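# Place tube rack in fume hood and close sash

## Task

Set the tube rack on the fume hood's work surface so that the whole rack lies past the orange tape line, standing upright, with each tube seated all the way down in a hole; then lower the sash until it is completely closed. The task fails if the rack or any tube touches the floor, or if the robot topples or is left leaning. It only counts if everything stays in place without the robot holding it at the end.

## Robot and tools

ROBOT. A LinearBot: a base that can drive in any direction, a column about 1.75 m tall, and a carriage that slides up and down it (lift_m, 0 to 1 m, up to 0.3 m/s). The carriage holds two identical six-joint arms, left and right, each ending in a two-finger gripper. Arm bases sit at about 0.57 m + lift_m above the floor, at x 0.27 m and y +0.33 (left) or -0.33 (right) on the carriage. Parts of the carriage reach about 0.15 m below the arm bases. A hand reaches up to 0.78 m from its shoulder but only about 0.38 m below its arm base. The hand is about 0.16 m long, 0.1 m wide, 0.14 m with fingers open. Parked arm: joints 1-6 = 0, 0.05, 0.05, 1.45, 0, 0; with both parked the robot is about 0.95 m wide and 0.7 m long. The wheel motors are weak, so even light pushes trigger contact stops. Cameras (504x504): carriage_camera, fixed, facing forward and tilted about 20 degrees down; left_wrist_camera and right_wrist_camera, looking out beyond the fingertips.

FRAMES. Base frame: origin on the floor below the base centre, x forward, y left, z up. left_hand and right_hand are the midpoint between each gripper's pads, in this frame; quat_wxyz rotates base axes into hand axes (hand z along the fingers, hand y the opening direction; an upright hand with joints 1, 5, 6 at 0 reads 1, 0, 0, 0). Odometry frame is the base frame at scene start; base_odometry counts wheel rotation, so slip looks like travel; heading is positive to the left, -3.142 to 3.142. Hand readings drift from truth, more so at long reach.

execute_actions. Arguments: actions (a list holding one action, or empty to just get state and images) and cameras (list of names from carriage_camera, left_wrist_camera, right_wrist_camera, or all; omitted/null/all gives every camera, [] gives none). An action may have base, joints, or both; they start at once and may finish at different times; one action lasts at most 15 s. base takes exactly one relative offset, counted from the base position in the latest state report: translate_m (metres, forward positive, -2 to 2), strafe_m (metres, left positive, -2 to 2) or rotate_rad (radians, counter-clockwise positive, -6.3 to 6.3). joints is one dictionary shared by both arms, keyed by name, each value an absolute target: lift_m 0 to 1 m; for each side (left_ / right_) joint1_rad -2.617 to 3.054 (swing about vertical, 0 forward, positive left); joint2_rad 0 to 3.141 (shoulder: 0 upper arm back and level, 1.57 vertical, 3.14 forward and level); joint3_rad 0 to 3.141 (elbow, 0 folded, 3.14 straight); joint4_rad -1.57 to 1.57 (wrist pitch, positive lifts fingertips); joint5_rad -1.57 to 1.57 (wrist yaw, positive swings fingertips to the right, opposite to joint1); joint6_rad -2.094 to 2.094 (roll about finger axis, positive clockwise viewed from forearm); gripper_m 0 to 0.093 m (pad gap). Joints 1-3 move up to 1.8 rad/s, 4-6 up to 2.7 rad/s. Joints left out may keep pushing toward earlier targets. Any unknown key or out-of-range number rejects the whole call with no motion. If a result reports a stop, the remaining motion calls in that same reply are skipped.

wait: seconds (0 to 10); commands nothing, returns state and images. zoom_image: camera plus region [x0, y0, x1, y1] in pixels from the top-left of that camera's latest full image, no larger than 504 by 504. read_manual: section, only "licences"; no motion. finished_scene: scene, the number of the current scene; irreversible, and the goal must already hold.

RESULTS. base_status and joint_status per motion: done (for the base, wheels turned the commanded amount even if slipping; tiny moves may fall short yet say done), off_target (stopped away from target, may still push), contact_stop or time_out (target dropped, holds where it stopped), not_followed (a self-collision check withheld that arm's targets; a gripper target still runs; the robot may retry the withheld targets on later actions), limit_stop_at_motor_heat. A "joint command not followed" line with a "cause:" explains a withholding. on_its_own covers what was not commanded; "held at" is the held target, not the position. motor_effort gives percent of maximum (peak in brackets), with sizeable fixed error and noise; lift effort grows with load and dropping lift effort during descent means a hand is resting on something; drive_wheels higher at rest than after free driving means the base is still pushing. Joint torques and Motor temperatures lines list values per arm joint. MOTOR HOT warns from 75 °C; 90 °C pauses that arm 10 s; 100 °C makes the arm go limp and fall (OVER-TEMPERATURE FAULT). Outstretched arms heat quickly even empty, also while you think. ARM HIT means an arm struck the robot hard.

CAUTIONS. Arms and grippers have no contact stop and press until freed, then snap to target. After a drive is stopped by an obstacle, back off about 0.2 m the opposite way (or reverse a turn), repeat if still pressing, then retry; the base may coast about 0.3 m after an arm touches something. The base can slip under a table lip that the column then strikes; reversing into such an edge can tip the robot. Tipping risk rises with a high carriage, extended arms, loads, pulling, or sudden stops; about 1.5 kg per hand with both arms forward can topple it, and only images show a lean. A level hand sags 10-17 cm under 1 kg. Gripper force is about 45-60 N per pad; a holding gripper usually reads off_target. Never let the arms collide or squeeze each other; to untangle, move the withheld arm clear first, the other in a later action. Avoid drops, slams and hard pushes; loose objects may occasionally get nudged by outside forces. The robot holds its last command while you think. At the end, open the grippers and move the robot clear.

Each tool is called after "Request:" as name([rows], argument=value, ...), one row to a line, values as JSON.

## Session

Request:
execute_actions(actions=[])

Scene clock: 0.00 s.
Joint torques (N m, as the arm reports them, + toward a larger angle): no reading
Motor temperatures (°C, as the motors report them): left_arm=[23 21 23 22 20 23] | right_arm=[23 23 23 21 22 20]
base_odometry: x=+0.000 y=+0.000 heading=+0.000 (m, m, rad; odometry frame)
base_status: not commanded
joint_positions: lift_m=+0.301 left_joint1_rad=+0.011 left_joint2_rad=+0.057 left_joint3_rad=+0.058 left_joint4_rad=+1.442 left_joint5_rad=+0.008 left_joint6_rad=+0.037 left_gripper_m=+0.094 right_joint1_rad=-0.001 right_joint2_rad=+0.037 right_joint3_rad=+0.048 right_joint4_rad=+1.497 right_joint5_rad=-0.028 right_joint6_rad=+0.044 right_gripper_m=+0.094
joint_status: not commanded
motor_effort: lift_m=+15 drive_wheels=-3 (%)
left_hand: x=+0.2892 y=+0.3109 z=+1.3248 quat_wxyz=(+0.998, +0.005, +0.063, +0.024) (m; base frame)
right_hand: x=+0.2726 y=-0.3072 z=+1.3234 quat_wxyz=(+0.999, -0.013, +0.032, +0.022) (m; base frame)
pictures: carriage_camera, left_wrist_camera, right_wrist_camera
Images, in order (width x height): carriage_camera 504x504, left_wrist_camera 504x504, right_wrist_camera 504x504.

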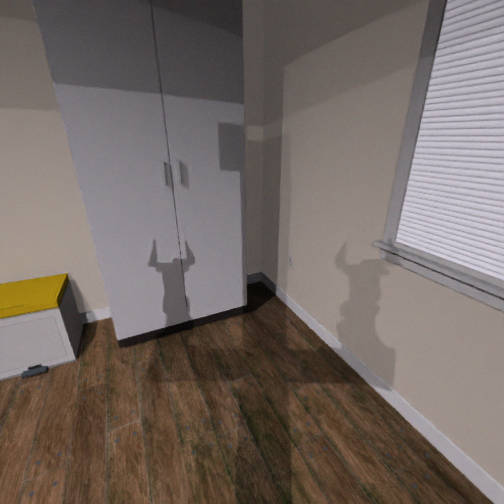

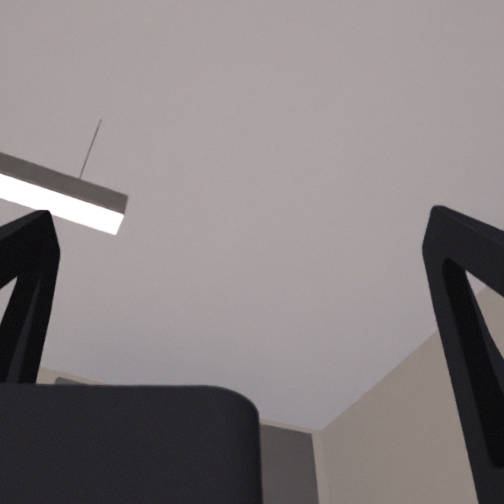

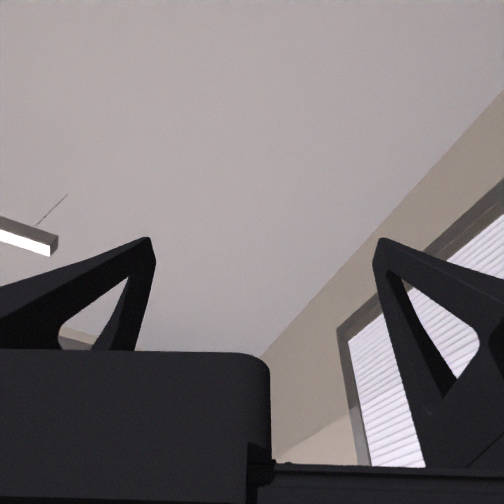

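Request:
execute_actions([
  {"base": {"rotate_rad": 1.4}},
], cameras=["carriage_camera"])

Scene clock: 3.90 s.
Joint torques (N m, as the arm reports them, + toward a larger angle): left_arm=[ 0.36  4.93  7.41 -0.32 -0.03  0.04] | right_arm=[-0.19  4.82  6.34 -0.36  0.08 -0.08]
Motor temperatures (°C, as the motors report them): left_arm=[23 21 23 22 20 23] | right_arm=[23 23 23 21 22 20]
base_odometry: x=+0.000 y=+0.000 heading=+1.399 (m, m, rad; odometry frame)
base_status: done
joint_positions: lift_m=+0.301 left_joint1_rad=+0.011 left_joint2_rad=+0.057 left_joint3_rad=+0.058 left_joint4_rad=+1.442 left_joint5_rad=+0.008 left_joint6_rad=+0.037 left_gripper_m=+0.094 right_joint1_rad=-0.001 right_joint2_rad=+0.037 right_joint3_rad=+0.048 right_joint4_rad=+1.497 right_joint5_rad=-0.028 right_joint6_rad=+0.044 right_gripper_m=+0.094
joint_status: not commanded
motor_effort: lift_m=+15(16) drive_wheels=+8(30) (%)
left_hand: x=+0.2892 y=+0.3109 z=+1.3248 quat_wxyz=(+0.998, +0.005, +0.063, +0.024) (m; base frame)
right_hand: x=+0.2726 y=-0.3072 z=+1.3234 quat_wxyz=(+0.999, -0.013, +0.032, +0.022) (m; base frame)
pictures: carriage_camera
Images, in order (width x height): carriage_camera 504x504.

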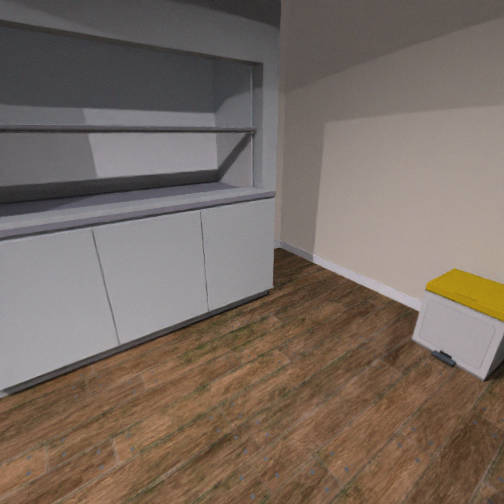

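Request:
execute_actions([
  {"base": {"rotate_rad": 1.2}},
], cameras=["carriage_camera"])

Scene clock: 7.60 s.
Joint torques (N m, as the arm reports them, + toward a larger angle): left_arm=[ 0.37  4.99  7.47 -0.31 -0.03  0.04] | right_arm=[-0.15  4.91  6.41 -0.36  0.09 -0.06]
Motor temperatures (°C, as the motors report them): left_arm=[23 21 24 22 20 23] | right_arm=[23 23 24 21 22 20]
base_odometry: x=+0.000 y=+0.000 heading=+2.599 (m, m, rad; odometry frame)
base_status: done
joint_positions: lift_m=+0.301 left_joint1_rad=+0.011 left_joint2_rad=+0.057 left_joint3_rad=+0.058 left_joint4_rad=+1.442 left_joint5_rad=+0.008 left_joint6_rad=+0.037 left_gripper_m=+0.094 right_joint1_rad=-0.001 right_joint2_rad=+0.037 right_joint3_rad=+0.048 right_joint4_rad=+1.497 right_joint5_rad=-0.028 right_joint6_rad=+0.044 right_gripper_m=+0.094
joint_status: not commanded
motor_effort: lift_m=+15(15) drive_wheels=+9(32) (%)
left_hand: x=+0.2892 y=+0.3109 z=+1.3248 quat_wxyz=(+0.998, +0.005, +0.063, +0.024) (m; base frame)
right_hand: x=+0.2726 y=-0.3072 z=+1.3234 quat_wxyz=(+0.999, -0.013, +0.032, +0.022) (m; base frame)
pictures: carriage_camera
Images, in order (width x height): carriage_camera 504x504.

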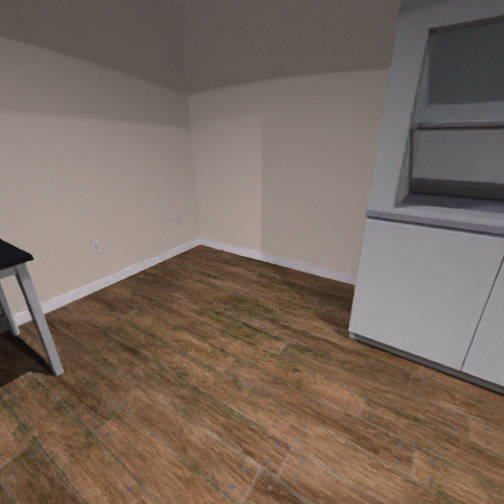

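Request:
execute_actions([
  {"base": {"rotate_rad": 1.0}},
], cameras=["carriage_camera"])

Scene clock: 11.27 s.
Joint torques (N m, as the arm reports them, + toward a larger angle): left_arm=[ 0.36  4.92  7.42 -0.33 -0.03  0.03] | right_arm=[-0.39  4.83  6.47 -0.37  0.1  -0.12]
Motor temperatures (°C, as the motors report them): left_arm=[23 21 24 22 20 23] | right_arm=[23 24 24 21 22 20]
base_odometry: x=+0.000 y=+0.000 heading=-2.685 (m, m, rad; odometry frame)
base_status: done
joint_positions: lift_m=+0.301 left_joint1_rad=+0.011 left_joint2_rad=+0.057 left_joint3_rad=+0.058 left_joint4_rad=+1.442 left_joint5_rad=+0.008 left_joint6_rad=+0.037 left_gripper_m=+0.094 right_joint1_rad=-0.001 right_joint2_rad=+0.037 right_joint3_rad=+0.048 right_joint4_rad=+1.497 right_joint5_rad=-0.028 right_joint6_rad=+0.044 right_gripper_m=+0.094
joint_status: not commanded
motor_effort: lift_m=+15(15) drive_wheels=+10(32) (%)
left_hand: x=+0.2892 y=+0.3109 z=+1.3248 quat_wxyz=(+0.998, +0.005, +0.063, +0.024) (m; base frame)
right_hand: x=+0.2726 y=-0.3072 z=+1.3234 quat_wxyz=(+0.999, -0.013, +0.032, +0.022) (m; base frame)
pictures: carriage_camera
Images, in order (width x height): carriage_camera 504x504.

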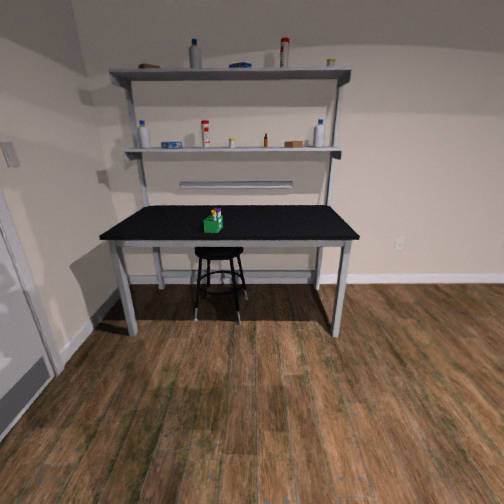

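Request:
zoom_image(camera="carriage_camera", region=[170, 190, 260, 250])

Region (170, 190, 260, 250) of carriage_camera's 504x504 image, scaled by 5.600, with more detail than that image has.

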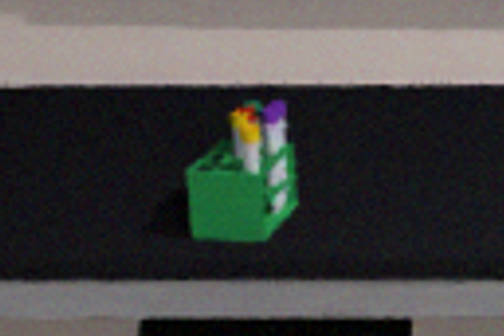

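Request:
execute_actions([
  {"base": {"translate_m": 1.1}},
], cameras=["carriage_camera"])

Request:
zoom_image(camera="carriage_camera", region=[100, 220, 260, 340])

Scene clock: 19.77 s.
Joint torques (N m, as the arm reports them, + toward a larger angle): left_arm=[ 0.35  4.94  7.55 -0.27 -0.03  0.04] | right_arm=[-0.3   4.69  6.49 -0.39  0.07 -0.07]
Motor temperatures (°C, as the motors report them): left_arm=[23 22 25 22 20 23] | right_arm=[23 24 25 21 22 20]
base_odometry: x=-0.987 y=-0.486 heading=-2.684 (m, m, rad; odometry frame)
base_status: done
joint_positions: lift_m=+0.301 left_joint1_rad=+0.011 left_joint2_rad=+0.057 left_joint3_rad=+0.058 left_joint4_rad=+1.442 left_joint5_rad=+0.008 left_joint6_rad=+0.037 left_gripper_m=+0.094 right_joint1_rad=-0.001 right_joint2_rad=+0.037 right_joint3_rad=+0.048 right_joint4_rad=+1.497 right_joint5_rad=-0.028 right_joint6_rad=+0.044 right_gripper_m=+0.094
joint_status: not commanded
motor_effort: lift_m=+16(15) drive_wheels=-6(41) (%)
left_hand: x=+0.2892 y=+0.3109 z=+1.3248 quat_wxyz=(+0.998, +0.005, +0.063, +0.024) (m; base frame)
right_hand: x=+0.2726 y=-0.3072 z=+1.3234 quat_wxyz=(+0.999, -0.013, +0.032, +0.022) (m; base frame)
pictures: carriage_camera
Images, in order (width x height): carriage_camera 504x504.

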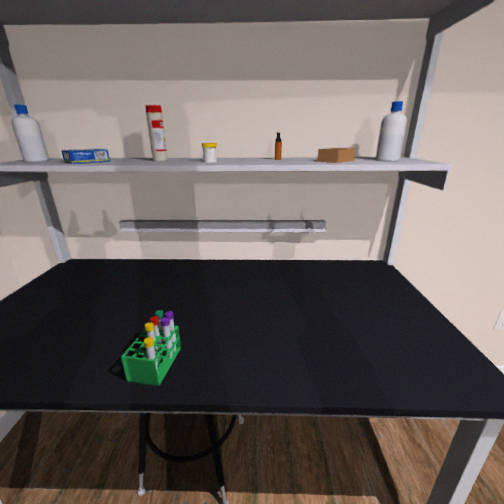

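Region (100, 220, 260, 340) of carriage_camera's 504x504 image, scaled by 3.150, with more detail than that image has; it fills the top 378 rows of this view, and the rest is white.

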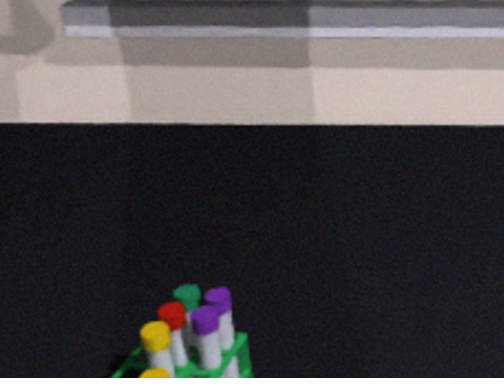

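Request:
zoom_image(camera="carriage_camera", region=[105, 300, 205, 400])

Region (105, 300, 205, 400) of carriage_camera's 504x504 image, scaled by 5.040, with more detail than that image has.

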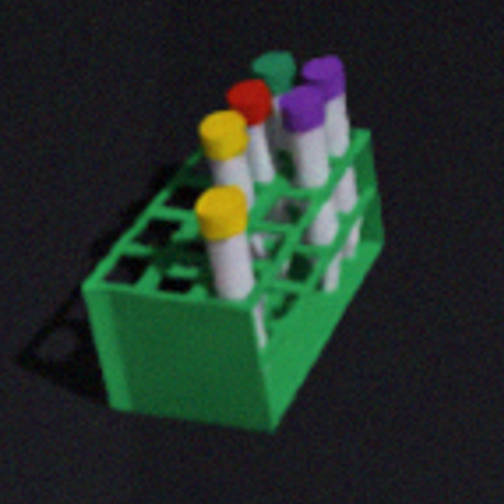

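Request:
execute_actions([
  {"base": {"rotate_rad": -0.16}, "joints": {"left_joint1_rad": 0.0, "left_joint2_rad": 1.8, "left_joint3_rad": 0.6, "left_joint4_rad": 1.2, "left_joint5_rad": 0, "left_joint6_rad": 0}},
], cameras=["carriage_camera"])

Request:
execute_actions([
  {"base": {"translate_m": -0.25}},
], cameras=["carriage_camera", "left_wrist_camera"])

Scene clock: 49.50 s.
Joint torques (N m, as the arm reports them, + toward a larger angle): left_arm=[-0.45 -7.13  7.63  2.39 -0.04 -0.02] | right_arm=[-0.14  4.76  6.53 -0.36  0.12 -0.06]
Motor temperatures (°C, as the motors report them): left_arm=[23 22 26 22 20 23] | right_arm=[23 25 27 21 22 20]
base_odometry: x=-0.987 y=-0.486 heading=-2.844 (m, m, rad; odometry frame)
base_status: done
joint_positions: lift_m=+0.301 left_joint1_rad=+0.010 left_joint2_rad=+1.788 left_joint3_rad=+0.598 left_joint4_rad=+1.199 left_joint5_rad=+0.002 left_joint6_rad=+0.005 left_gripper_m=+0.094 right_joint1_rad=-0.001 right_joint2_rad=+0.037 right_joint3_rad=+0.048 right_joint4_rad=+1.497 right_joint5_rad=-0.028 right_joint6_rad=+0.044 right_gripper_m=+0.094
joint_status: all done
motor_effort: lift_m=+15(15) drive_wheels=-5(21) (%)
left_hand: x=+0.7262 y=+0.3162 z=+1.0603 quat_wxyz=(+0.710, -0.001, +0.704, +0.005) (m; base frame)
right_hand: x=+0.2726 y=-0.3072 z=+1.3234 quat_wxyz=(+0.999, -0.013, +0.032, +0.022) (m; base frame)
pictures: carriage_camera
Images, in order (width x height): carriage_camera 504x504.

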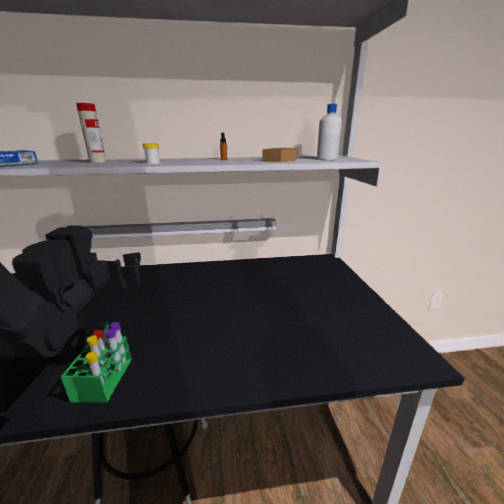

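Scene clock: 51.90 s.
Joint torques (N m, as the arm reports them, + toward a larger angle): left_arm=[-0.42 -7.15  7.69  2.42 -0.02 -0.02] | right_arm=[-0.26  4.7   6.5  -0.36  0.07 -0.09]
Motor temperatures (°C, as the motors report them): left_arm=[23 23 26 23 20 23] | right_arm=[23 25 27 21 22 20]
base_odometry: x=-0.748 y=-0.413 heading=-2.845 (m, m, rad; odometry frame)
base_status: done
joint_positions: lift_m=+0.301 left_joint1_rad=+0.010 left_joint2_rad=+1.788 left_joint3_rad=+0.598 left_joint4_rad=+1.199 left_joint5_rad=+0.002 left_joint6_rad=+0.005 left_gripper_m=+0.094 right_joint1_rad=-0.001 right_joint2_rad=+0.037 right_joint3_rad=+0.048 right_joint4_rad=+1.497 right_joint5_rad=-0.028 right_joint6_rad=+0.044 right_gripper_m=+0.094
joint_status: not commanded
motor_effort: lift_m=+15(15) drive_wheels=-7(34) (%)
left_hand: x=+0.7262 y=+0.3162 z=+1.0604 quat_wxyz=(+0.710, -0.001, +0.704, +0.005) (m; base frame)
right_hand: x=+0.2726 y=-0.3072 z=+1.3234 quat_wxyz=(+0.999, -0.013, +0.032, +0.022) (m; base frame)
pictures: carriage_camera, left_wrist_camera
Images, in order (width x height): carriage_camera 504x504, left_wrist_camera 504x504.

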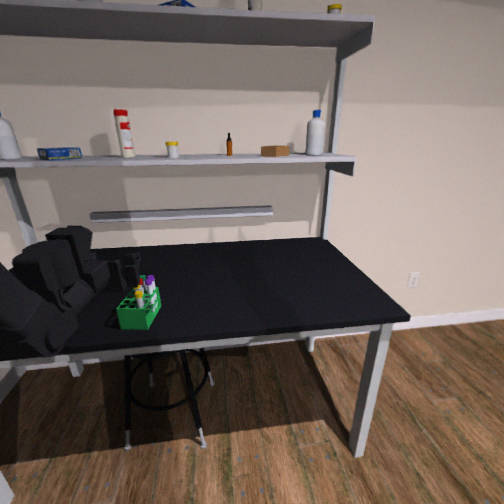

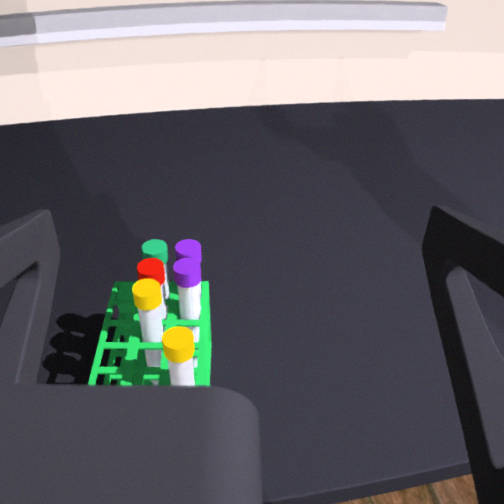

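Request:
execute_actions([
  {"base": {"strafe_m": 0.06}, "joints": {"lift_m": 0.1}},
], cameras=["carriage_camera", "left_wrist_camera"])

Scene clock: 54.93 s.
Joint torques (N m, as the arm reports them, + toward a larger angle): left_arm=[-0.05 -6.94  7.46  2.48 -0.08 -0.02] | right_arm=[-0.17  4.69  6.45 -0.39  0.08 -0.08]
Motor temperatures (°C, as the motors report them): left_arm=[23 23 27 24 20 23] | right_arm=[23 25 27 21 22 20]
base_odometry: x=-0.730 y=-0.470 heading=-2.845 (m, m, rad; odometry frame)
base_status: done
joint_positions: lift_m=+0.100 left_joint1_rad=+0.007 left_joint2_rad=+1.788 left_joint3_rad=+0.598 left_joint4_rad=+1.199 left_joint5_rad=+0.002 left_joint6_rad=+0.005 left_gripper_m=+0.094 right_joint1_rad=-0.001 right_joint2_rad=+0.037 right_joint3_rad=+0.048 right_joint4_rad=+1.497 right_joint5_rad=-0.028 right_joint6_rad=+0.044 right_gripper_m=+0.094
joint_status: all done
motor_effort: lift_m=+14(14) drive_wheels=-2(23) (%)
left_hand: x=+0.7262 y=+0.3148 z=+0.8591 quat_wxyz=(+0.710, +0.000, +0.704, +0.003) (m; base frame)
right_hand: x=+0.2726 y=-0.3072 z=+1.1223 quat_wxyz=(+0.999, -0.013, +0.032, +0.022) (m; base frame)
pictures: carriage_camera, left_wrist_camera
Images, in order (width x height): carriage_camera 504x504, left_wrist_camera 504x504.

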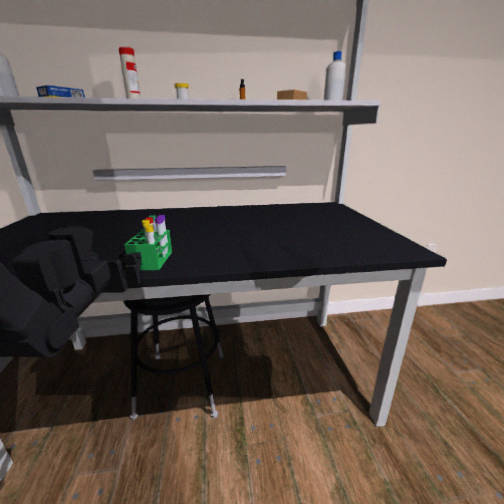

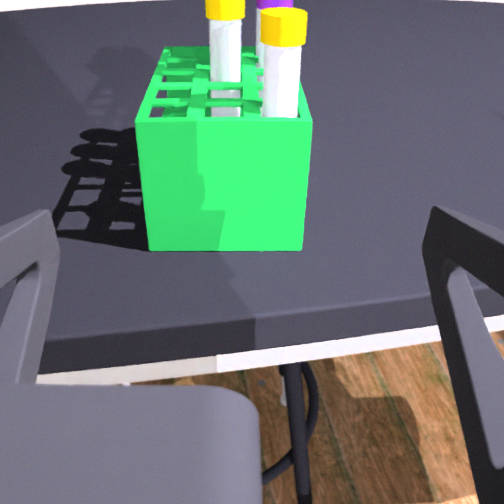

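Request:
execute_actions([
  {"base": {"strafe_m": 0.009}, "joints": {"lift_m": 0.048}},
], cameras=[])

Request:
execute_actions([
  {"base": {"translate_m": 0.09}},
], cameras=["carriage_camera", "left_wrist_camera"])

Scene clock: 66.10 s.
Joint torques (N m, as the arm reports them, + toward a larger angle): left_arm=[-0.19 -7.1   7.68  2.41 -0.04 -0.02] | right_arm=[-0.26  4.74  6.43 -0.36  0.08 -0.12]
Motor temperatures (°C, as the motors report them): left_arm=[23 24 27 26 20 23] | right_arm=[23 25 28 21 22 20]
base_odometry: x=-0.727 y=-0.479 heading=-2.845 (m, m, rad; odometry frame)
base_status: done
joint_positions: lift_m=+0.048 left_joint1_rad=+0.007 left_joint2_rad=+1.789 left_joint3_rad=+0.598 left_joint4_rad=+1.198 left_joint5_rad=+0.001 left_joint6_rad=+0.005 left_gripper_m=+0.094 right_joint1_rad=-0.001 right_joint2_rad=+0.037 right_joint3_rad=+0.048 right_joint4_rad=+1.497 right_joint5_rad=-0.028 right_joint6_rad=+0.044 right_gripper_m=+0.094
joint_status: all done
motor_effort: lift_m=+14(14) drive_wheels=+3(33) (%)
left_hand: x=+0.7262 y=+0.3149 z=+0.8066 quat_wxyz=(+0.709, +0.000, +0.705, +0.004) (m; base frame)
right_hand: x=+0.2726 y=-0.3072 z=+1.0703 quat_wxyz=(+0.999, -0.013, +0.032, +0.022) (m; base frame)
pictures: none
No camera images: the call's "cameras" was empty. Leave "cameras" out to get every camera's image.

Scene clock: 67.70 s.
Joint torques (N m, as the arm reports them, + toward a larger angle): left_arm=[-0.21 -7.13  7.51  2.4  -0.02 -0.01] | right_arm=[-0.04  4.91  6.39 -0.38  0.06 -0.12]
Motor temperatures (°C, as the motors report them): left_arm=[23 24 27 27 20 23] | right_arm=[23 25 28 21 22 20]
base_odometry: x=-0.813 y=-0.505 heading=-2.844 (m, m, rad; odometry frame)
base_status: done
joint_positions: lift_m=+0.048 left_joint1_rad=+0.007 left_joint2_rad=+1.789 left_joint3_rad=+0.598 left_joint4_rad=+1.198 left_joint5_rad=+0.001 left_joint6_rad=+0.005 left_gripper_m=+0.094 right_joint1_rad=-0.001 right_joint2_rad=+0.037 right_joint3_rad=+0.048 right_joint4_rad=+1.497 right_joint5_rad=-0.028 right_joint6_rad=+0.044 right_gripper_m=+0.094
joint_status: not commanded
motor_effort: lift_m=+14(14) drive_wheels=-5(29) (%)
left_hand: x=+0.7262 y=+0.3149 z=+0.8067 quat_wxyz=(+0.710, +0.000, +0.705, +0.004) (m; base frame)
right_hand: x=+0.2726 y=-0.3072 z=+1.0703 quat_wxyz=(+0.999, -0.013, +0.032, +0.022) (m; base frame)
pictures: carriage_camera, left_wrist_camera
Images, in order (width x height): carriage_camera 504x504, left_wrist_camera 504x504.

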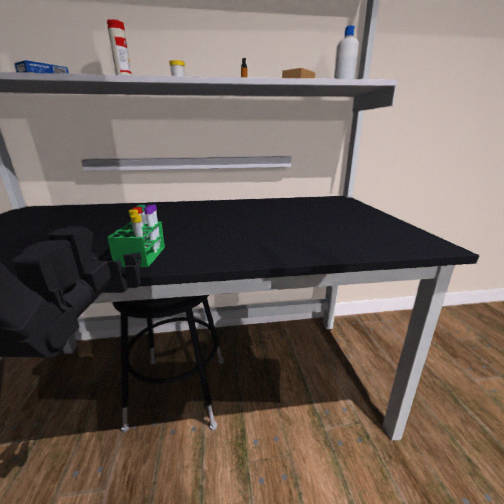

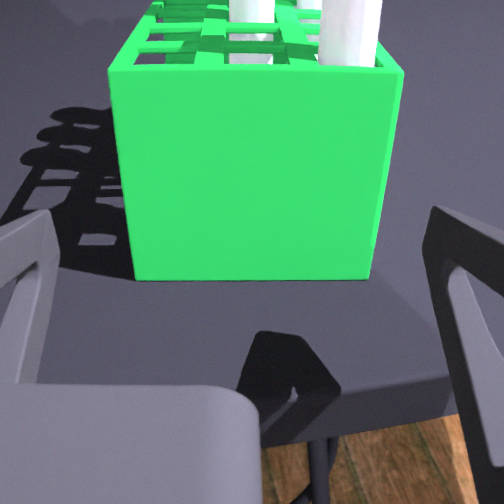

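Request:
execute_actions([
  {"base": {"strafe_m": -0.006}},
], cameras=[])

Request:
execute_actions([
  {"base": {"translate_m": 0.03}},
], cameras=["left_wrist_camera"])

Scene clock: 72.23 s.
Joint torques (N m, as the arm reports them, + toward a larger angle): left_arm=[-0.07 -7.26  7.57  2.46 -0.03 -0.02] | right_arm=[-0.29  4.89  6.3  -0.42  0.09 -0.08]
Motor temperatures (°C, as the motors report them): left_arm=[23 24 27 27 20 23] | right_arm=[23 25 28 21 22 20]
base_odometry: x=-0.815 y=-0.500 heading=-2.844 (m, m, rad; odometry frame)
base_status: done
joint_positions: lift_m=+0.048 left_joint1_rad=+0.006 left_joint2_rad=+1.789 left_joint3_rad=+0.598 left_joint4_rad=+1.198 left_joint5_rad=+0.001 left_joint6_rad=+0.005 left_gripper_m=+0.094 right_joint1_rad=-0.001 right_joint2_rad=+0.037 right_joint3_rad=+0.048 right_joint4_rad=+1.497 right_joint5_rad=-0.028 right_joint6_rad=+0.044 right_gripper_m=+0.094
joint_status: not commanded
motor_effort: lift_m=+14(14) drive_wheels=+6(12) (%)
left_hand: x=+0.7262 y=+0.3146 z=+0.8067 quat_wxyz=(+0.710, +0.000, +0.705, +0.004) (m; base frame)
right_hand: x=+0.2726 y=-0.3072 z=+1.0703 quat_wxyz=(+0.999, -0.013, +0.032, +0.022) (m; base frame)
pictures: none
No camera images: the call's "cameras" was empty. Leave "cameras" out to get every camera's image.

Scene clock: 73.33 s.
Joint torques (N m, as the arm reports them, + toward a larger angle): left_arm=[-0.1  -7.24  7.54  2.44 -0.03 -0.02] | right_arm=[-0.24  4.83  6.46 -0.35  0.06 -0.08]
Motor temperatures (°C, as the motors report them): left_arm=[23 25 27 27 20 23] | right_arm=[23 25 28 21 22 20]
base_odometry: x=-0.844 y=-0.508 heading=-2.844 (m, m, rad; odometry frame)
base_status: done
joint_positions: lift_m=+0.048 left_joint1_rad=+0.006 left_joint2_rad=+1.789 left_joint3_rad=+0.598 left_joint4_rad=+1.198 left_joint5_rad=+0.001 left_joint6_rad=+0.005 left_gripper_m=+0.094 right_joint1_rad=-0.001 right_joint2_rad=+0.037 right_joint3_rad=+0.048 right_joint4_rad=+1.497 right_joint5_rad=-0.028 right_joint6_rad=+0.044 right_gripper_m=+0.094
joint_status: not commanded
motor_effort: lift_m=+14(14) drive_wheels=-3(34) (%)
left_hand: x=+0.7262 y=+0.3146 z=+0.8067 quat_wxyz=(+0.710, +0.000, +0.705, +0.004) (m; base frame)
right_hand: x=+0.2726 y=-0.3072 z=+1.0703 quat_wxyz=(+0.999, -0.013, +0.032, +0.022) (m; base frame)
pictures: left_wrist_camera
Images, in order (width x height): left_wrist_camera 504x504.

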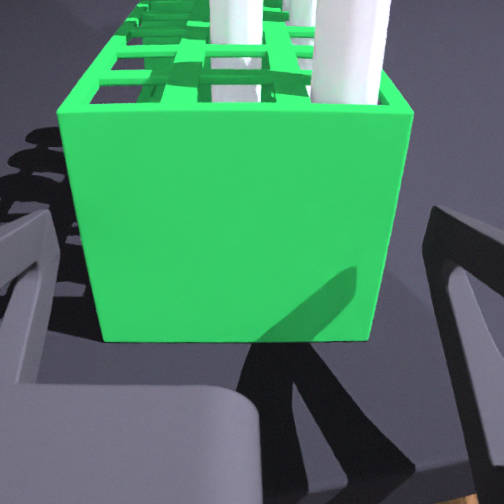

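Request:
execute_actions([
  {"base": {"translate_m": 0.055}},
], cameras=["carriage_camera", "left_wrist_camera"])

Scene clock: 75.97 s.
Joint torques (N m, as the arm reports them, + toward a larger angle): left_arm=[-0.04 -7.36  7.46  2.44 -0.04 -0.02] | right_arm=[-0.1   4.75  6.42 -0.32  0.08 -0.03]
Motor temperatures (°C, as the motors report them): left_arm=[23 25 27 28 20 23] | right_arm=[23 25 28 21 22 20]
base_odometry: x=-0.897 y=-0.524 heading=-2.845 (m, m, rad; odometry frame)
base_status: done
joint_positions: lift_m=+0.048 left_joint1_rad=+0.006 left_joint2_rad=+1.789 left_joint3_rad=+0.598 left_joint4_rad=+1.198 left_joint5_rad=+0.001 left_joint6_rad=+0.005 left_gripper_m=+0.094 right_joint1_rad=-0.001 right_joint2_rad=+0.037 right_joint3_rad=+0.048 right_joint4_rad=+1.497 right_joint5_rad=-0.028 right_joint6_rad=+0.044 right_gripper_m=+0.094
joint_status: not commanded
motor_effort: lift_m=+14(14) drive_wheels=-4(35) (%)
left_hand: x=+0.7262 y=+0.3146 z=+0.8067 quat_wxyz=(+0.710, +0.000, +0.705, +0.004) (m; base frame)
right_hand: x=+0.2726 y=-0.3072 z=+1.0703 quat_wxyz=(+0.999, -0.013, +0.032, +0.022) (m; base frame)
pictures: carriage_camera, left_wrist_camera
Images, in order (width x height): carriage_camera 504x504, left_wrist_camera 504x504.

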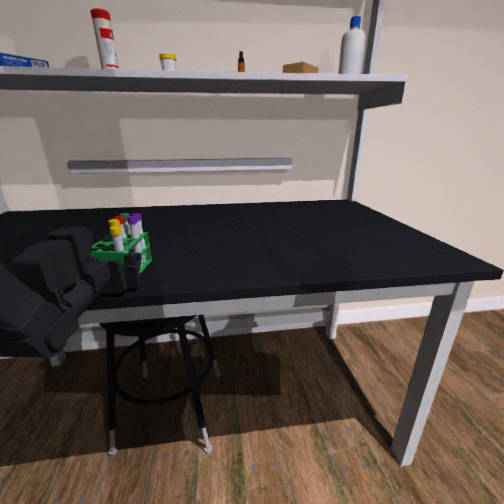

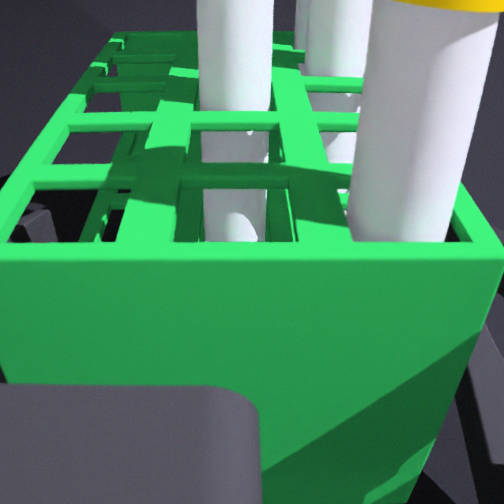

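Request:
zoom_image(camera="carriage_camera", region=[60, 200, 170, 310])

Region (60, 200, 170, 310) of carriage_camera's 504x504 image, scaled by 4.582, with more detail than that image has.

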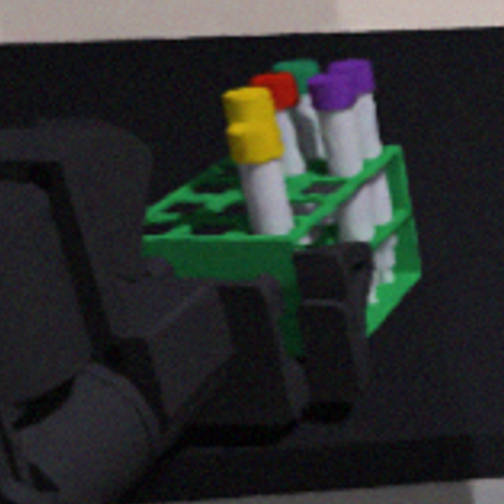

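Request:
execute_actions([
  {"base": {"translate_m": 0.015}},
], cameras=["left_wrist_camera"])

Request:
execute_actions([
  {"joints": {"left_gripper_m": 0.06}},
], cameras=["carriage_camera", "left_wrist_camera"])

Scene clock: 80.00 s.
Joint torques (N m, as the arm reports them, + toward a larger angle): left_arm=[ 0.   -7.11  7.55  2.43 -0.03 -0.02] | right_arm=[-0.23  4.78  6.48 -0.35  0.07 -0.08]
Motor temperatures (°C, as the motors report them): left_arm=[23 25 27 28 20 23] | right_arm=[23 25 28 21 22 20]
base_odometry: x=-0.911 y=-0.529 heading=-2.845 (m, m, rad; odometry frame)
base_status: done
joint_positions: lift_m=+0.048 left_joint1_rad=+0.006 left_joint2_rad=+1.789 left_joint3_rad=+0.598 left_joint4_rad=+1.198 left_joint5_rad=+0.001 left_joint6_rad=+0.005 left_gripper_m=+0.094 right_joint1_rad=-0.001 right_joint2_rad=+0.037 right_joint3_rad=+0.048 right_joint4_rad=+1.497 right_joint5_rad=-0.028 right_joint6_rad=+0.044 right_gripper_m=+0.094
joint_status: not commanded
motor_effort: lift_m=+14(14) drive_wheels=-6(35) (%)
left_hand: x=+0.7262 y=+0.3146 z=+0.8067 quat_wxyz=(+0.710, +0.000, +0.705, +0.004) (m; base frame)
right_hand: x=+0.2726 y=-0.3072 z=+1.0703 quat_wxyz=(+0.999, -0.013, +0.032, +0.022) (m; base frame)
pictures: left_wrist_camera
Images, in order (width x height): left_wrist_camera 504x504.

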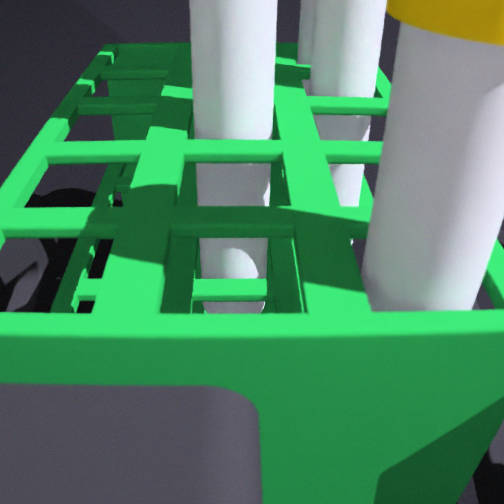

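Scene clock: 80.53 s.
Joint torques (N m, as the arm reports them, + toward a larger angle): left_arm=[-0.15 -7.13  7.52  2.44 -0.03 -0.01] | right_arm=[-0.42  4.82  6.48 -0.35  0.11 -0.09]
Motor temperatures (°C, as the motors report them): left_arm=[23 25 27 28 20 23] | right_arm=[23 25 28 21 22 20]
base_odometry: x=-0.911 y=-0.529 heading=-2.845 (m, m, rad; odometry frame)
base_status: not commanded
joint_positions: lift_m=+0.048 left_joint1_rad=+0.006 left_joint2_rad=+1.789 left_joint3_rad=+0.598 left_joint4_rad=+1.198 left_joint5_rad=+0.000 left_joint6_rad=+0.004 left_gripper_m=+0.081 right_joint1_rad=-0.001 right_joint2_rad=+0.037 right_joint3_rad=+0.048 right_joint4_rad=+1.497 right_joint5_rad=-0.028 right_joint6_rad=+0.044 right_gripper_m=+0.094
joint_status: left_gripper_m off_target (ended at +0.081, target +0.060)
motor_effort: lift_m=+14(14) drive_wheels=-5(6) (%)
left_hand: x=+0.7262 y=+0.3147 z=+0.8067 quat_wxyz=(+0.710, +0.000, +0.705, +0.003) (m; base frame)
right_hand: x=+0.2726 y=-0.3072 z=+1.0703 quat_wxyz=(+0.999, -0.013, +0.032, +0.022) (m; base frame)
pictures: carriage_camera, left_wrist_camera
Images, in order (width x height): carriage_camera 504x504, left_wrist_camera 504x504.

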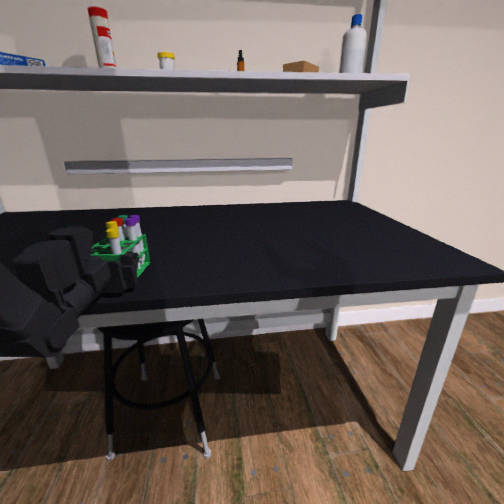

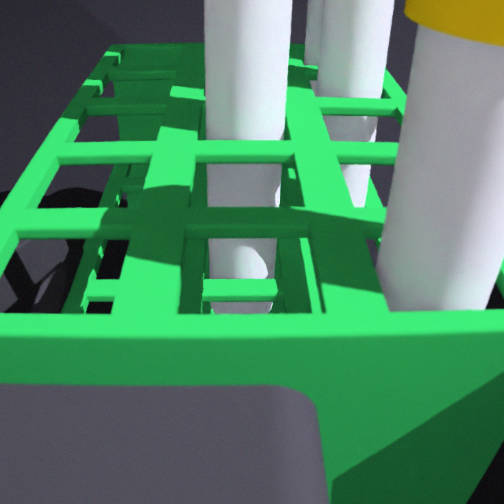

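Request:
execute_actions([
  {"joints": {"lift_m": 0.12, "left_gripper_m": 0.04}},
], cameras=["carriage_camera", "left_wrist_camera"])

Scene clock: 82.47 s.
Joint torques (N m, as the arm reports them, + toward a larger angle): left_arm=[-0.09 -7.44  7.49  2.68 -0.05 -0.01] | right_arm=[-0.23  4.8   6.31 -0.37  0.09 -0.12]
Motor temperatures (°C, as the motors report them): left_arm=[23 25 27 28 20 23] | right_arm=[23 25 28 21 22 20]
base_odometry: x=-0.911 y=-0.529 heading=-2.845 (m, m, rad; odometry frame)
base_status: not commanded
joint_positions: lift_m=+0.120 left_joint1_rad=+0.006 left_joint2_rad=+1.794 left_joint3_rad=+0.598 left_joint4_rad=+1.182 left_joint5_rad=+0.000 left_joint6_rad=+0.004 left_gripper_m=+0.081 right_joint1_rad=-0.001 right_joint2_rad=+0.037 right_joint3_rad=+0.048 right_joint4_rad=+1.497 right_joint5_rad=-0.028 right_joint6_rad=+0.044 right_gripper_m=+0.094
joint_status: left_gripper_m off_target (ended at +0.081, target +0.040); the others done
motor_effort: lift_m=+17(20) drive_wheels=+3(5) (%)
left_hand: x=+0.7265 y=+0.3147 z=+0.8719 quat_wxyz=(+0.702, +0.000, +0.712, +0.003) (m; base frame)
right_hand: x=+0.2726 y=-0.3072 z=+1.1418 quat_wxyz=(+0.999, -0.013, +0.032, +0.022) (m; base frame)
pictures: carriage_camera, left_wrist_camera
Images, in order (width x height): carriage_camera 504x504, left_wrist_camera 504x504.

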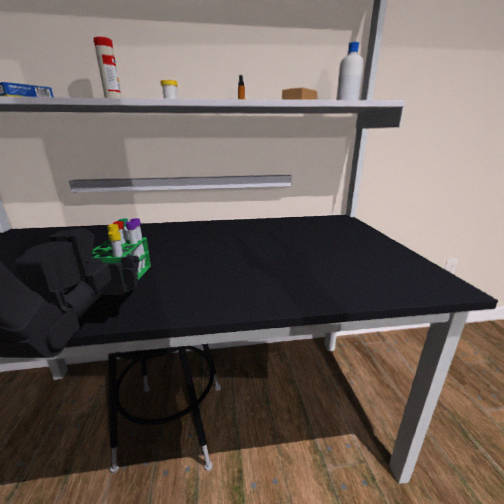

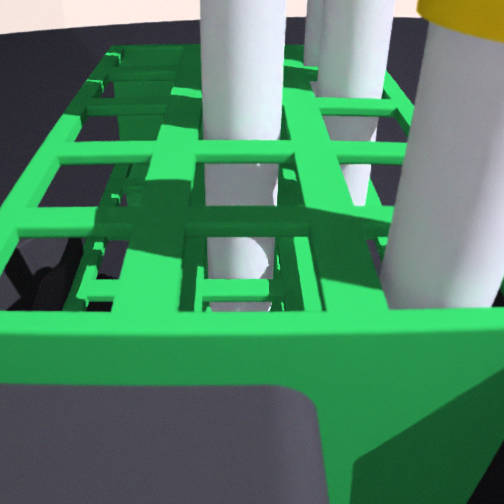

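Request:
execute_actions([
  {"base": {"translate_m": -1.7}, "joints": {"lift_m": 0.3}},
], cameras=["left_wrist_camera"])

Request:
execute_actions([
  {"base": {"rotate_rad": -1.41}},
], cameras=["carriage_camera", "left_wrist_camera"])

Scene clock: 95.70 s.
Joint torques (N m, as the arm reports them, + toward a larger angle): left_arm=[-0.05 -7.93  7.61  2.73 -0.03 -0.01] | right_arm=[-0.2   4.85  6.51 -0.4   0.07 -0.09]
Motor temperatures (°C, as the motors report them): left_arm=[23 26 28 30 20 23] | right_arm=[23 25 29 21 22 20]
base_odometry: x=+0.715 y=-0.032 heading=-2.845 (m, m, rad; odometry frame)
base_status: done
joint_positions: lift_m=+0.300 left_joint1_rad=+0.006 left_joint2_rad=+1.797 left_joint3_rad=+0.598 left_joint4_rad=+1.179 left_joint5_rad=+0.000 left_joint6_rad=+0.004 left_gripper_m=+0.081 right_joint1_rad=-0.001 right_joint2_rad=+0.037 right_joint3_rad=+0.048 right_joint4_rad=+1.496 right_joint5_rad=-0.027 right_joint6_rad=+0.044 right_gripper_m=+0.094
joint_status: all done
motor_effort: lift_m=+17(19) drive_wheels=-2(48) (%)
left_hand: x=+0.7266 y=+0.3147 z=+1.0499 quat_wxyz=(+0.700, +0.000, +0.714, +0.003) (m; base frame)
right_hand: x=+0.2727 y=-0.3073 z=+1.3218 quat_wxyz=(+0.999, -0.013, +0.032, +0.022) (m; base frame)
pictures: left_wrist_camera
Images, in order (width x height): left_wrist_camera 504x504.

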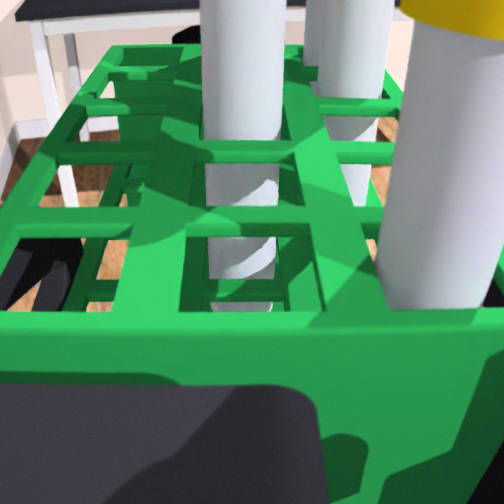

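Scene clock: 98.67 s.
Joint torques (N m, as the arm reports them, + toward a larger angle): left_arm=[ 0.04 -7.9   7.54  2.68  0.01 -0.01] | right_arm=[-0.1   4.77  6.56 -0.3   0.02 -0.06]
Motor temperatures (°C, as the motors report them): left_arm=[23 26 28 30 20 23] | right_arm=[23 25 29 21 22 20]
base_odometry: x=+0.715 y=-0.032 heading=+2.029 (m, m, rad; odometry frame)
base_status: done
joint_positions: lift_m=+0.300 left_joint1_rad=+0.006 left_joint2_rad=+1.797 left_joint3_rad=+0.598 left_joint4_rad=+1.179 left_joint5_rad=-0.001 left_joint6_rad=+0.004 left_gripper_m=+0.081 right_joint1_rad=-0.001 right_joint2_rad=+0.037 right_joint3_rad=+0.048 right_joint4_rad=+1.496 right_joint5_rad=-0.027 right_joint6_rad=+0.044 right_gripper_m=+0.094
joint_status: not commanded
motor_effort: lift_m=+17(17) drive_wheels=+9(34) (%)
left_hand: x=+0.7266 y=+0.3149 z=+1.0499 quat_wxyz=(+0.700, -0.001, +0.714, +0.004) (m; base frame)
right_hand: x=+0.2727 y=-0.3073 z=+1.3218 quat_wxyz=(+0.999, -0.013, +0.032, +0.022) (m; base frame)
pictures: carriage_camera, left_wrist_camera
Images, in order (width x height): carriage_camera 504x504, left_wrist_camera 504x504.

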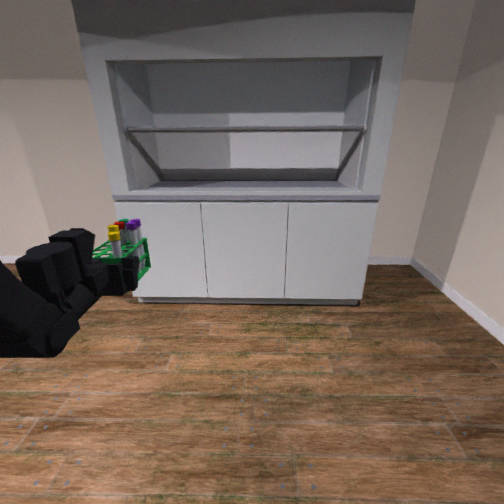

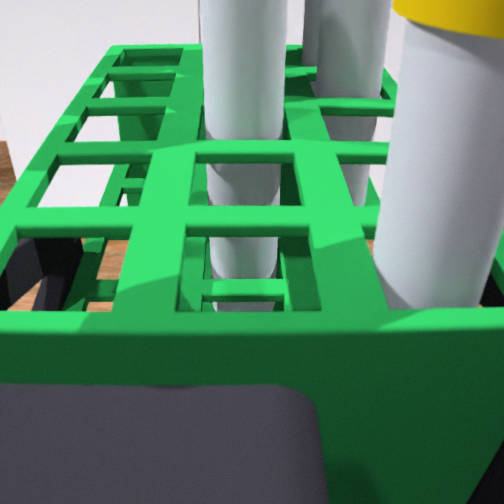

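Request:
execute_actions([
  {"base": {"translate_m": 1.15}},
], cameras=["carriage_camera"])

Scene clock: 105.97 s.
Joint torques (N m, as the arm reports them, + toward a larger angle): left_arm=[-0.11 -7.69  7.36  2.72 -0.01 -0.02] | right_arm=[-0.22  4.6   6.36 -0.36  0.08 -0.09]
Motor temperatures (°C, as the motors report them): left_arm=[23 27 28 31 20 23] | right_arm=[23 25 29 21 22 20]
base_odometry: x=+0.208 y=+1.001 heading=+2.028 (m, m, rad; odometry frame)
base_status: done
joint_positions: lift_m=+0.300 left_joint1_rad=+0.006 left_joint2_rad=+1.797 left_joint3_rad=+0.598 left_joint4_rad=+1.179 left_joint5_rad=-0.001 left_joint6_rad=+0.004 left_gripper_m=+0.081 right_joint1_rad=-0.001 right_joint2_rad=+0.037 right_joint3_rad=+0.048 right_joint4_rad=+1.496 right_joint5_rad=-0.027 right_joint6_rad=+0.044 right_gripper_m=+0.094
joint_status: not commanded
motor_effort: lift_m=+17(17) drive_wheels=-6(42) (%)
left_hand: x=+0.7266 y=+0.3149 z=+1.0498 quat_wxyz=(+0.700, -0.001, +0.714, +0.004) (m; base frame)
right_hand: x=+0.2727 y=-0.3073 z=+1.3218 quat_wxyz=(+0.999, -0.013, +0.032, +0.022) (m; base frame)
pictures: carriage_camera
Images, in order (width x height): carriage_camera 504x504.

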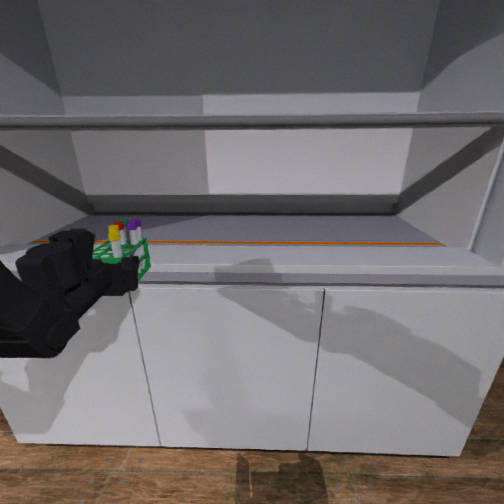

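Request:
zoom_image(camera="carriage_camera", region=[330, 90, 504, 300])

Region (330, 90, 504, 300) of carriage_camera's 504x504 image, scaled by 2.400, with more detail than that image has; it fills the left 418 columns of this view, and the rest is white.

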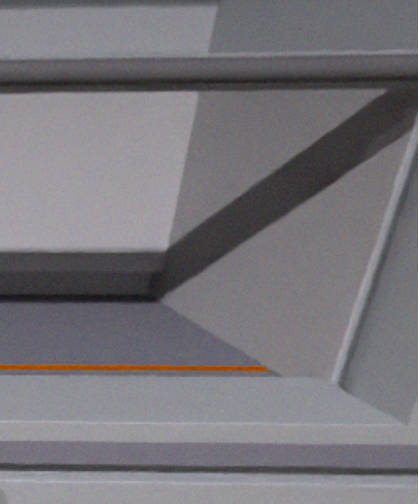

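Request:
execute_actions([
  {"base": {"rotate_rad": -0.028}, "joints": {"left_joint2_rad": 2.0, "left_joint3_rad": 0.95, "left_joint4_rad": 1.08, "lift_m": 0.32}},
], cameras=["carriage_camera"])

Request:
execute_actions([
  {"base": {"translate_m": 0.2}, "joints": {"left_joint2_rad": 2.2, "left_joint3_rad": 1.3, "left_joint4_rad": 0.93}},
], cameras=["carriage_camera", "left_wrist_camera"])

Scene clock: 128.03 s.
Joint torques (N m, as the arm reports them, + toward a larger angle): left_arm=[  0.16 -10.94   9.3    2.73  -0.02  -0.01] | right_arm=[-0.23  4.65  6.43 -0.38  0.05 -0.1 ]
Motor temperatures (°C, as the motors report them): left_arm=[23 28 28 33 20 23] | right_arm=[23 26 29 21 22 20]
base_odometry: x=+0.208 y=+1.001 heading=+2.000 (m, m, rad; odometry frame)
base_status: done
joint_positions: lift_m=+0.320 left_joint1_rad=+0.006 left_joint2_rad=+2.001 left_joint3_rad=+0.937 left_joint4_rad=+1.058 left_joint5_rad=+0.000 left_joint6_rad=+0.004 left_gripper_m=+0.081 right_joint1_rad=-0.001 right_joint2_rad=+0.037 right_joint3_rad=+0.048 right_joint4_rad=+1.496 right_joint5_rad=-0.027 right_joint6_rad=+0.044 right_gripper_m=+0.094
joint_status: all done
motor_effort: lift_m=+17(20) drive_wheels=-8(15) (%)
left_hand: x=+0.8041 y=+0.3152 z=+1.0774 quat_wxyz=(+0.705, -0.001, +0.709, +0.004) (m; base frame)
right_hand: x=+0.2727 y=-0.3073 z=+1.3419 quat_wxyz=(+0.999, -0.013, +0.032, +0.022) (m; base frame)
pictures: carriage_camera
Images, in order (width x height): carriage_camera 504x504.

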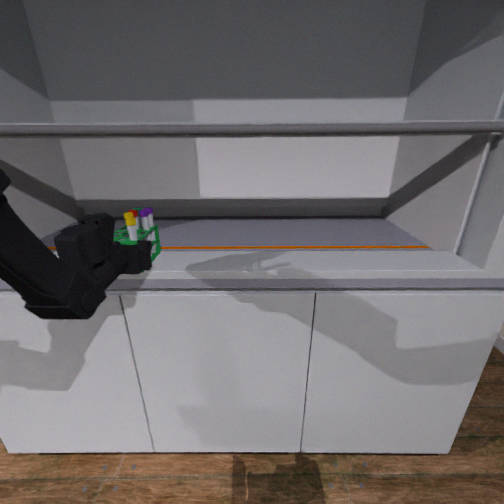

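Scene clock: 130.23 s.
Joint torques (N m, as the arm reports them, + toward a larger angle): left_arm=[ -0.14 -14.24   9.82   2.67  -0.01   0.  ] | right_arm=[-0.19  4.88  6.49 -0.32  0.11 -0.06]
Motor temperatures (°C, as the motors report them): left_arm=[23 29 29 33 20 23] | right_arm=[23 26 30 21 22 20]
base_odometry: x=+0.125 y=+1.183 heading=+2.000 (m, m, rad; odometry frame)
base_status: done
joint_positions: lift_m=+0.320 left_joint1_rad=+0.006 left_joint2_rad=+2.209 left_joint3_rad=+1.288 left_joint4_rad=+0.907 left_joint5_rad=+0.000 left_joint6_rad=+0.004 left_gripper_m=+0.081 right_joint1_rad=-0.001 right_joint2_rad=+0.037 right_joint3_rad=+0.048 right_joint4_rad=+1.496 right_joint5_rad=-0.027 right_joint6_rad=+0.044 right_gripper_m=+0.094
joint_status: all done
motor_effort: lift_m=+17(17) drive_wheels=-8(43) (%)
left_hand: x=+0.8758 y=+0.3157 z=+1.0738 quat_wxyz=(+0.702, -0.001, +0.712, +0.004) (m; base frame)
right_hand: x=+0.2727 y=-0.3073 z=+1.3419 quat_wxyz=(+0.999, -0.013, +0.032, +0.022) (m; base frame)
pictures: carriage_camera, left_wrist_camera
Images, in order (width x height): carriage_camera 504x504, left_wrist_camera 504x504.

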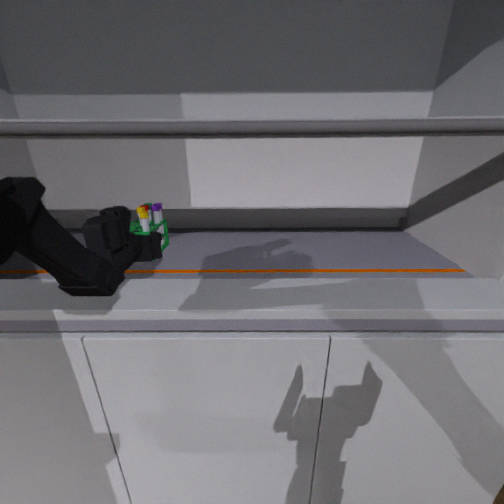

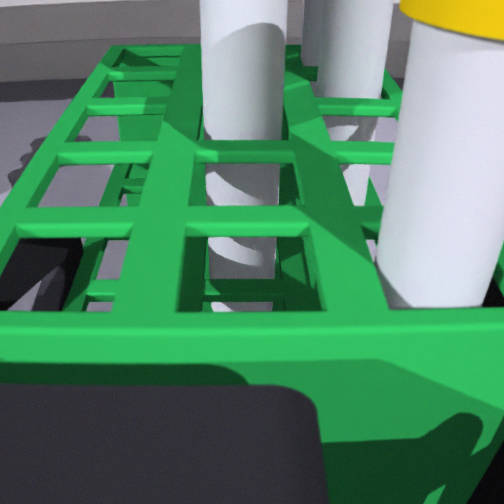

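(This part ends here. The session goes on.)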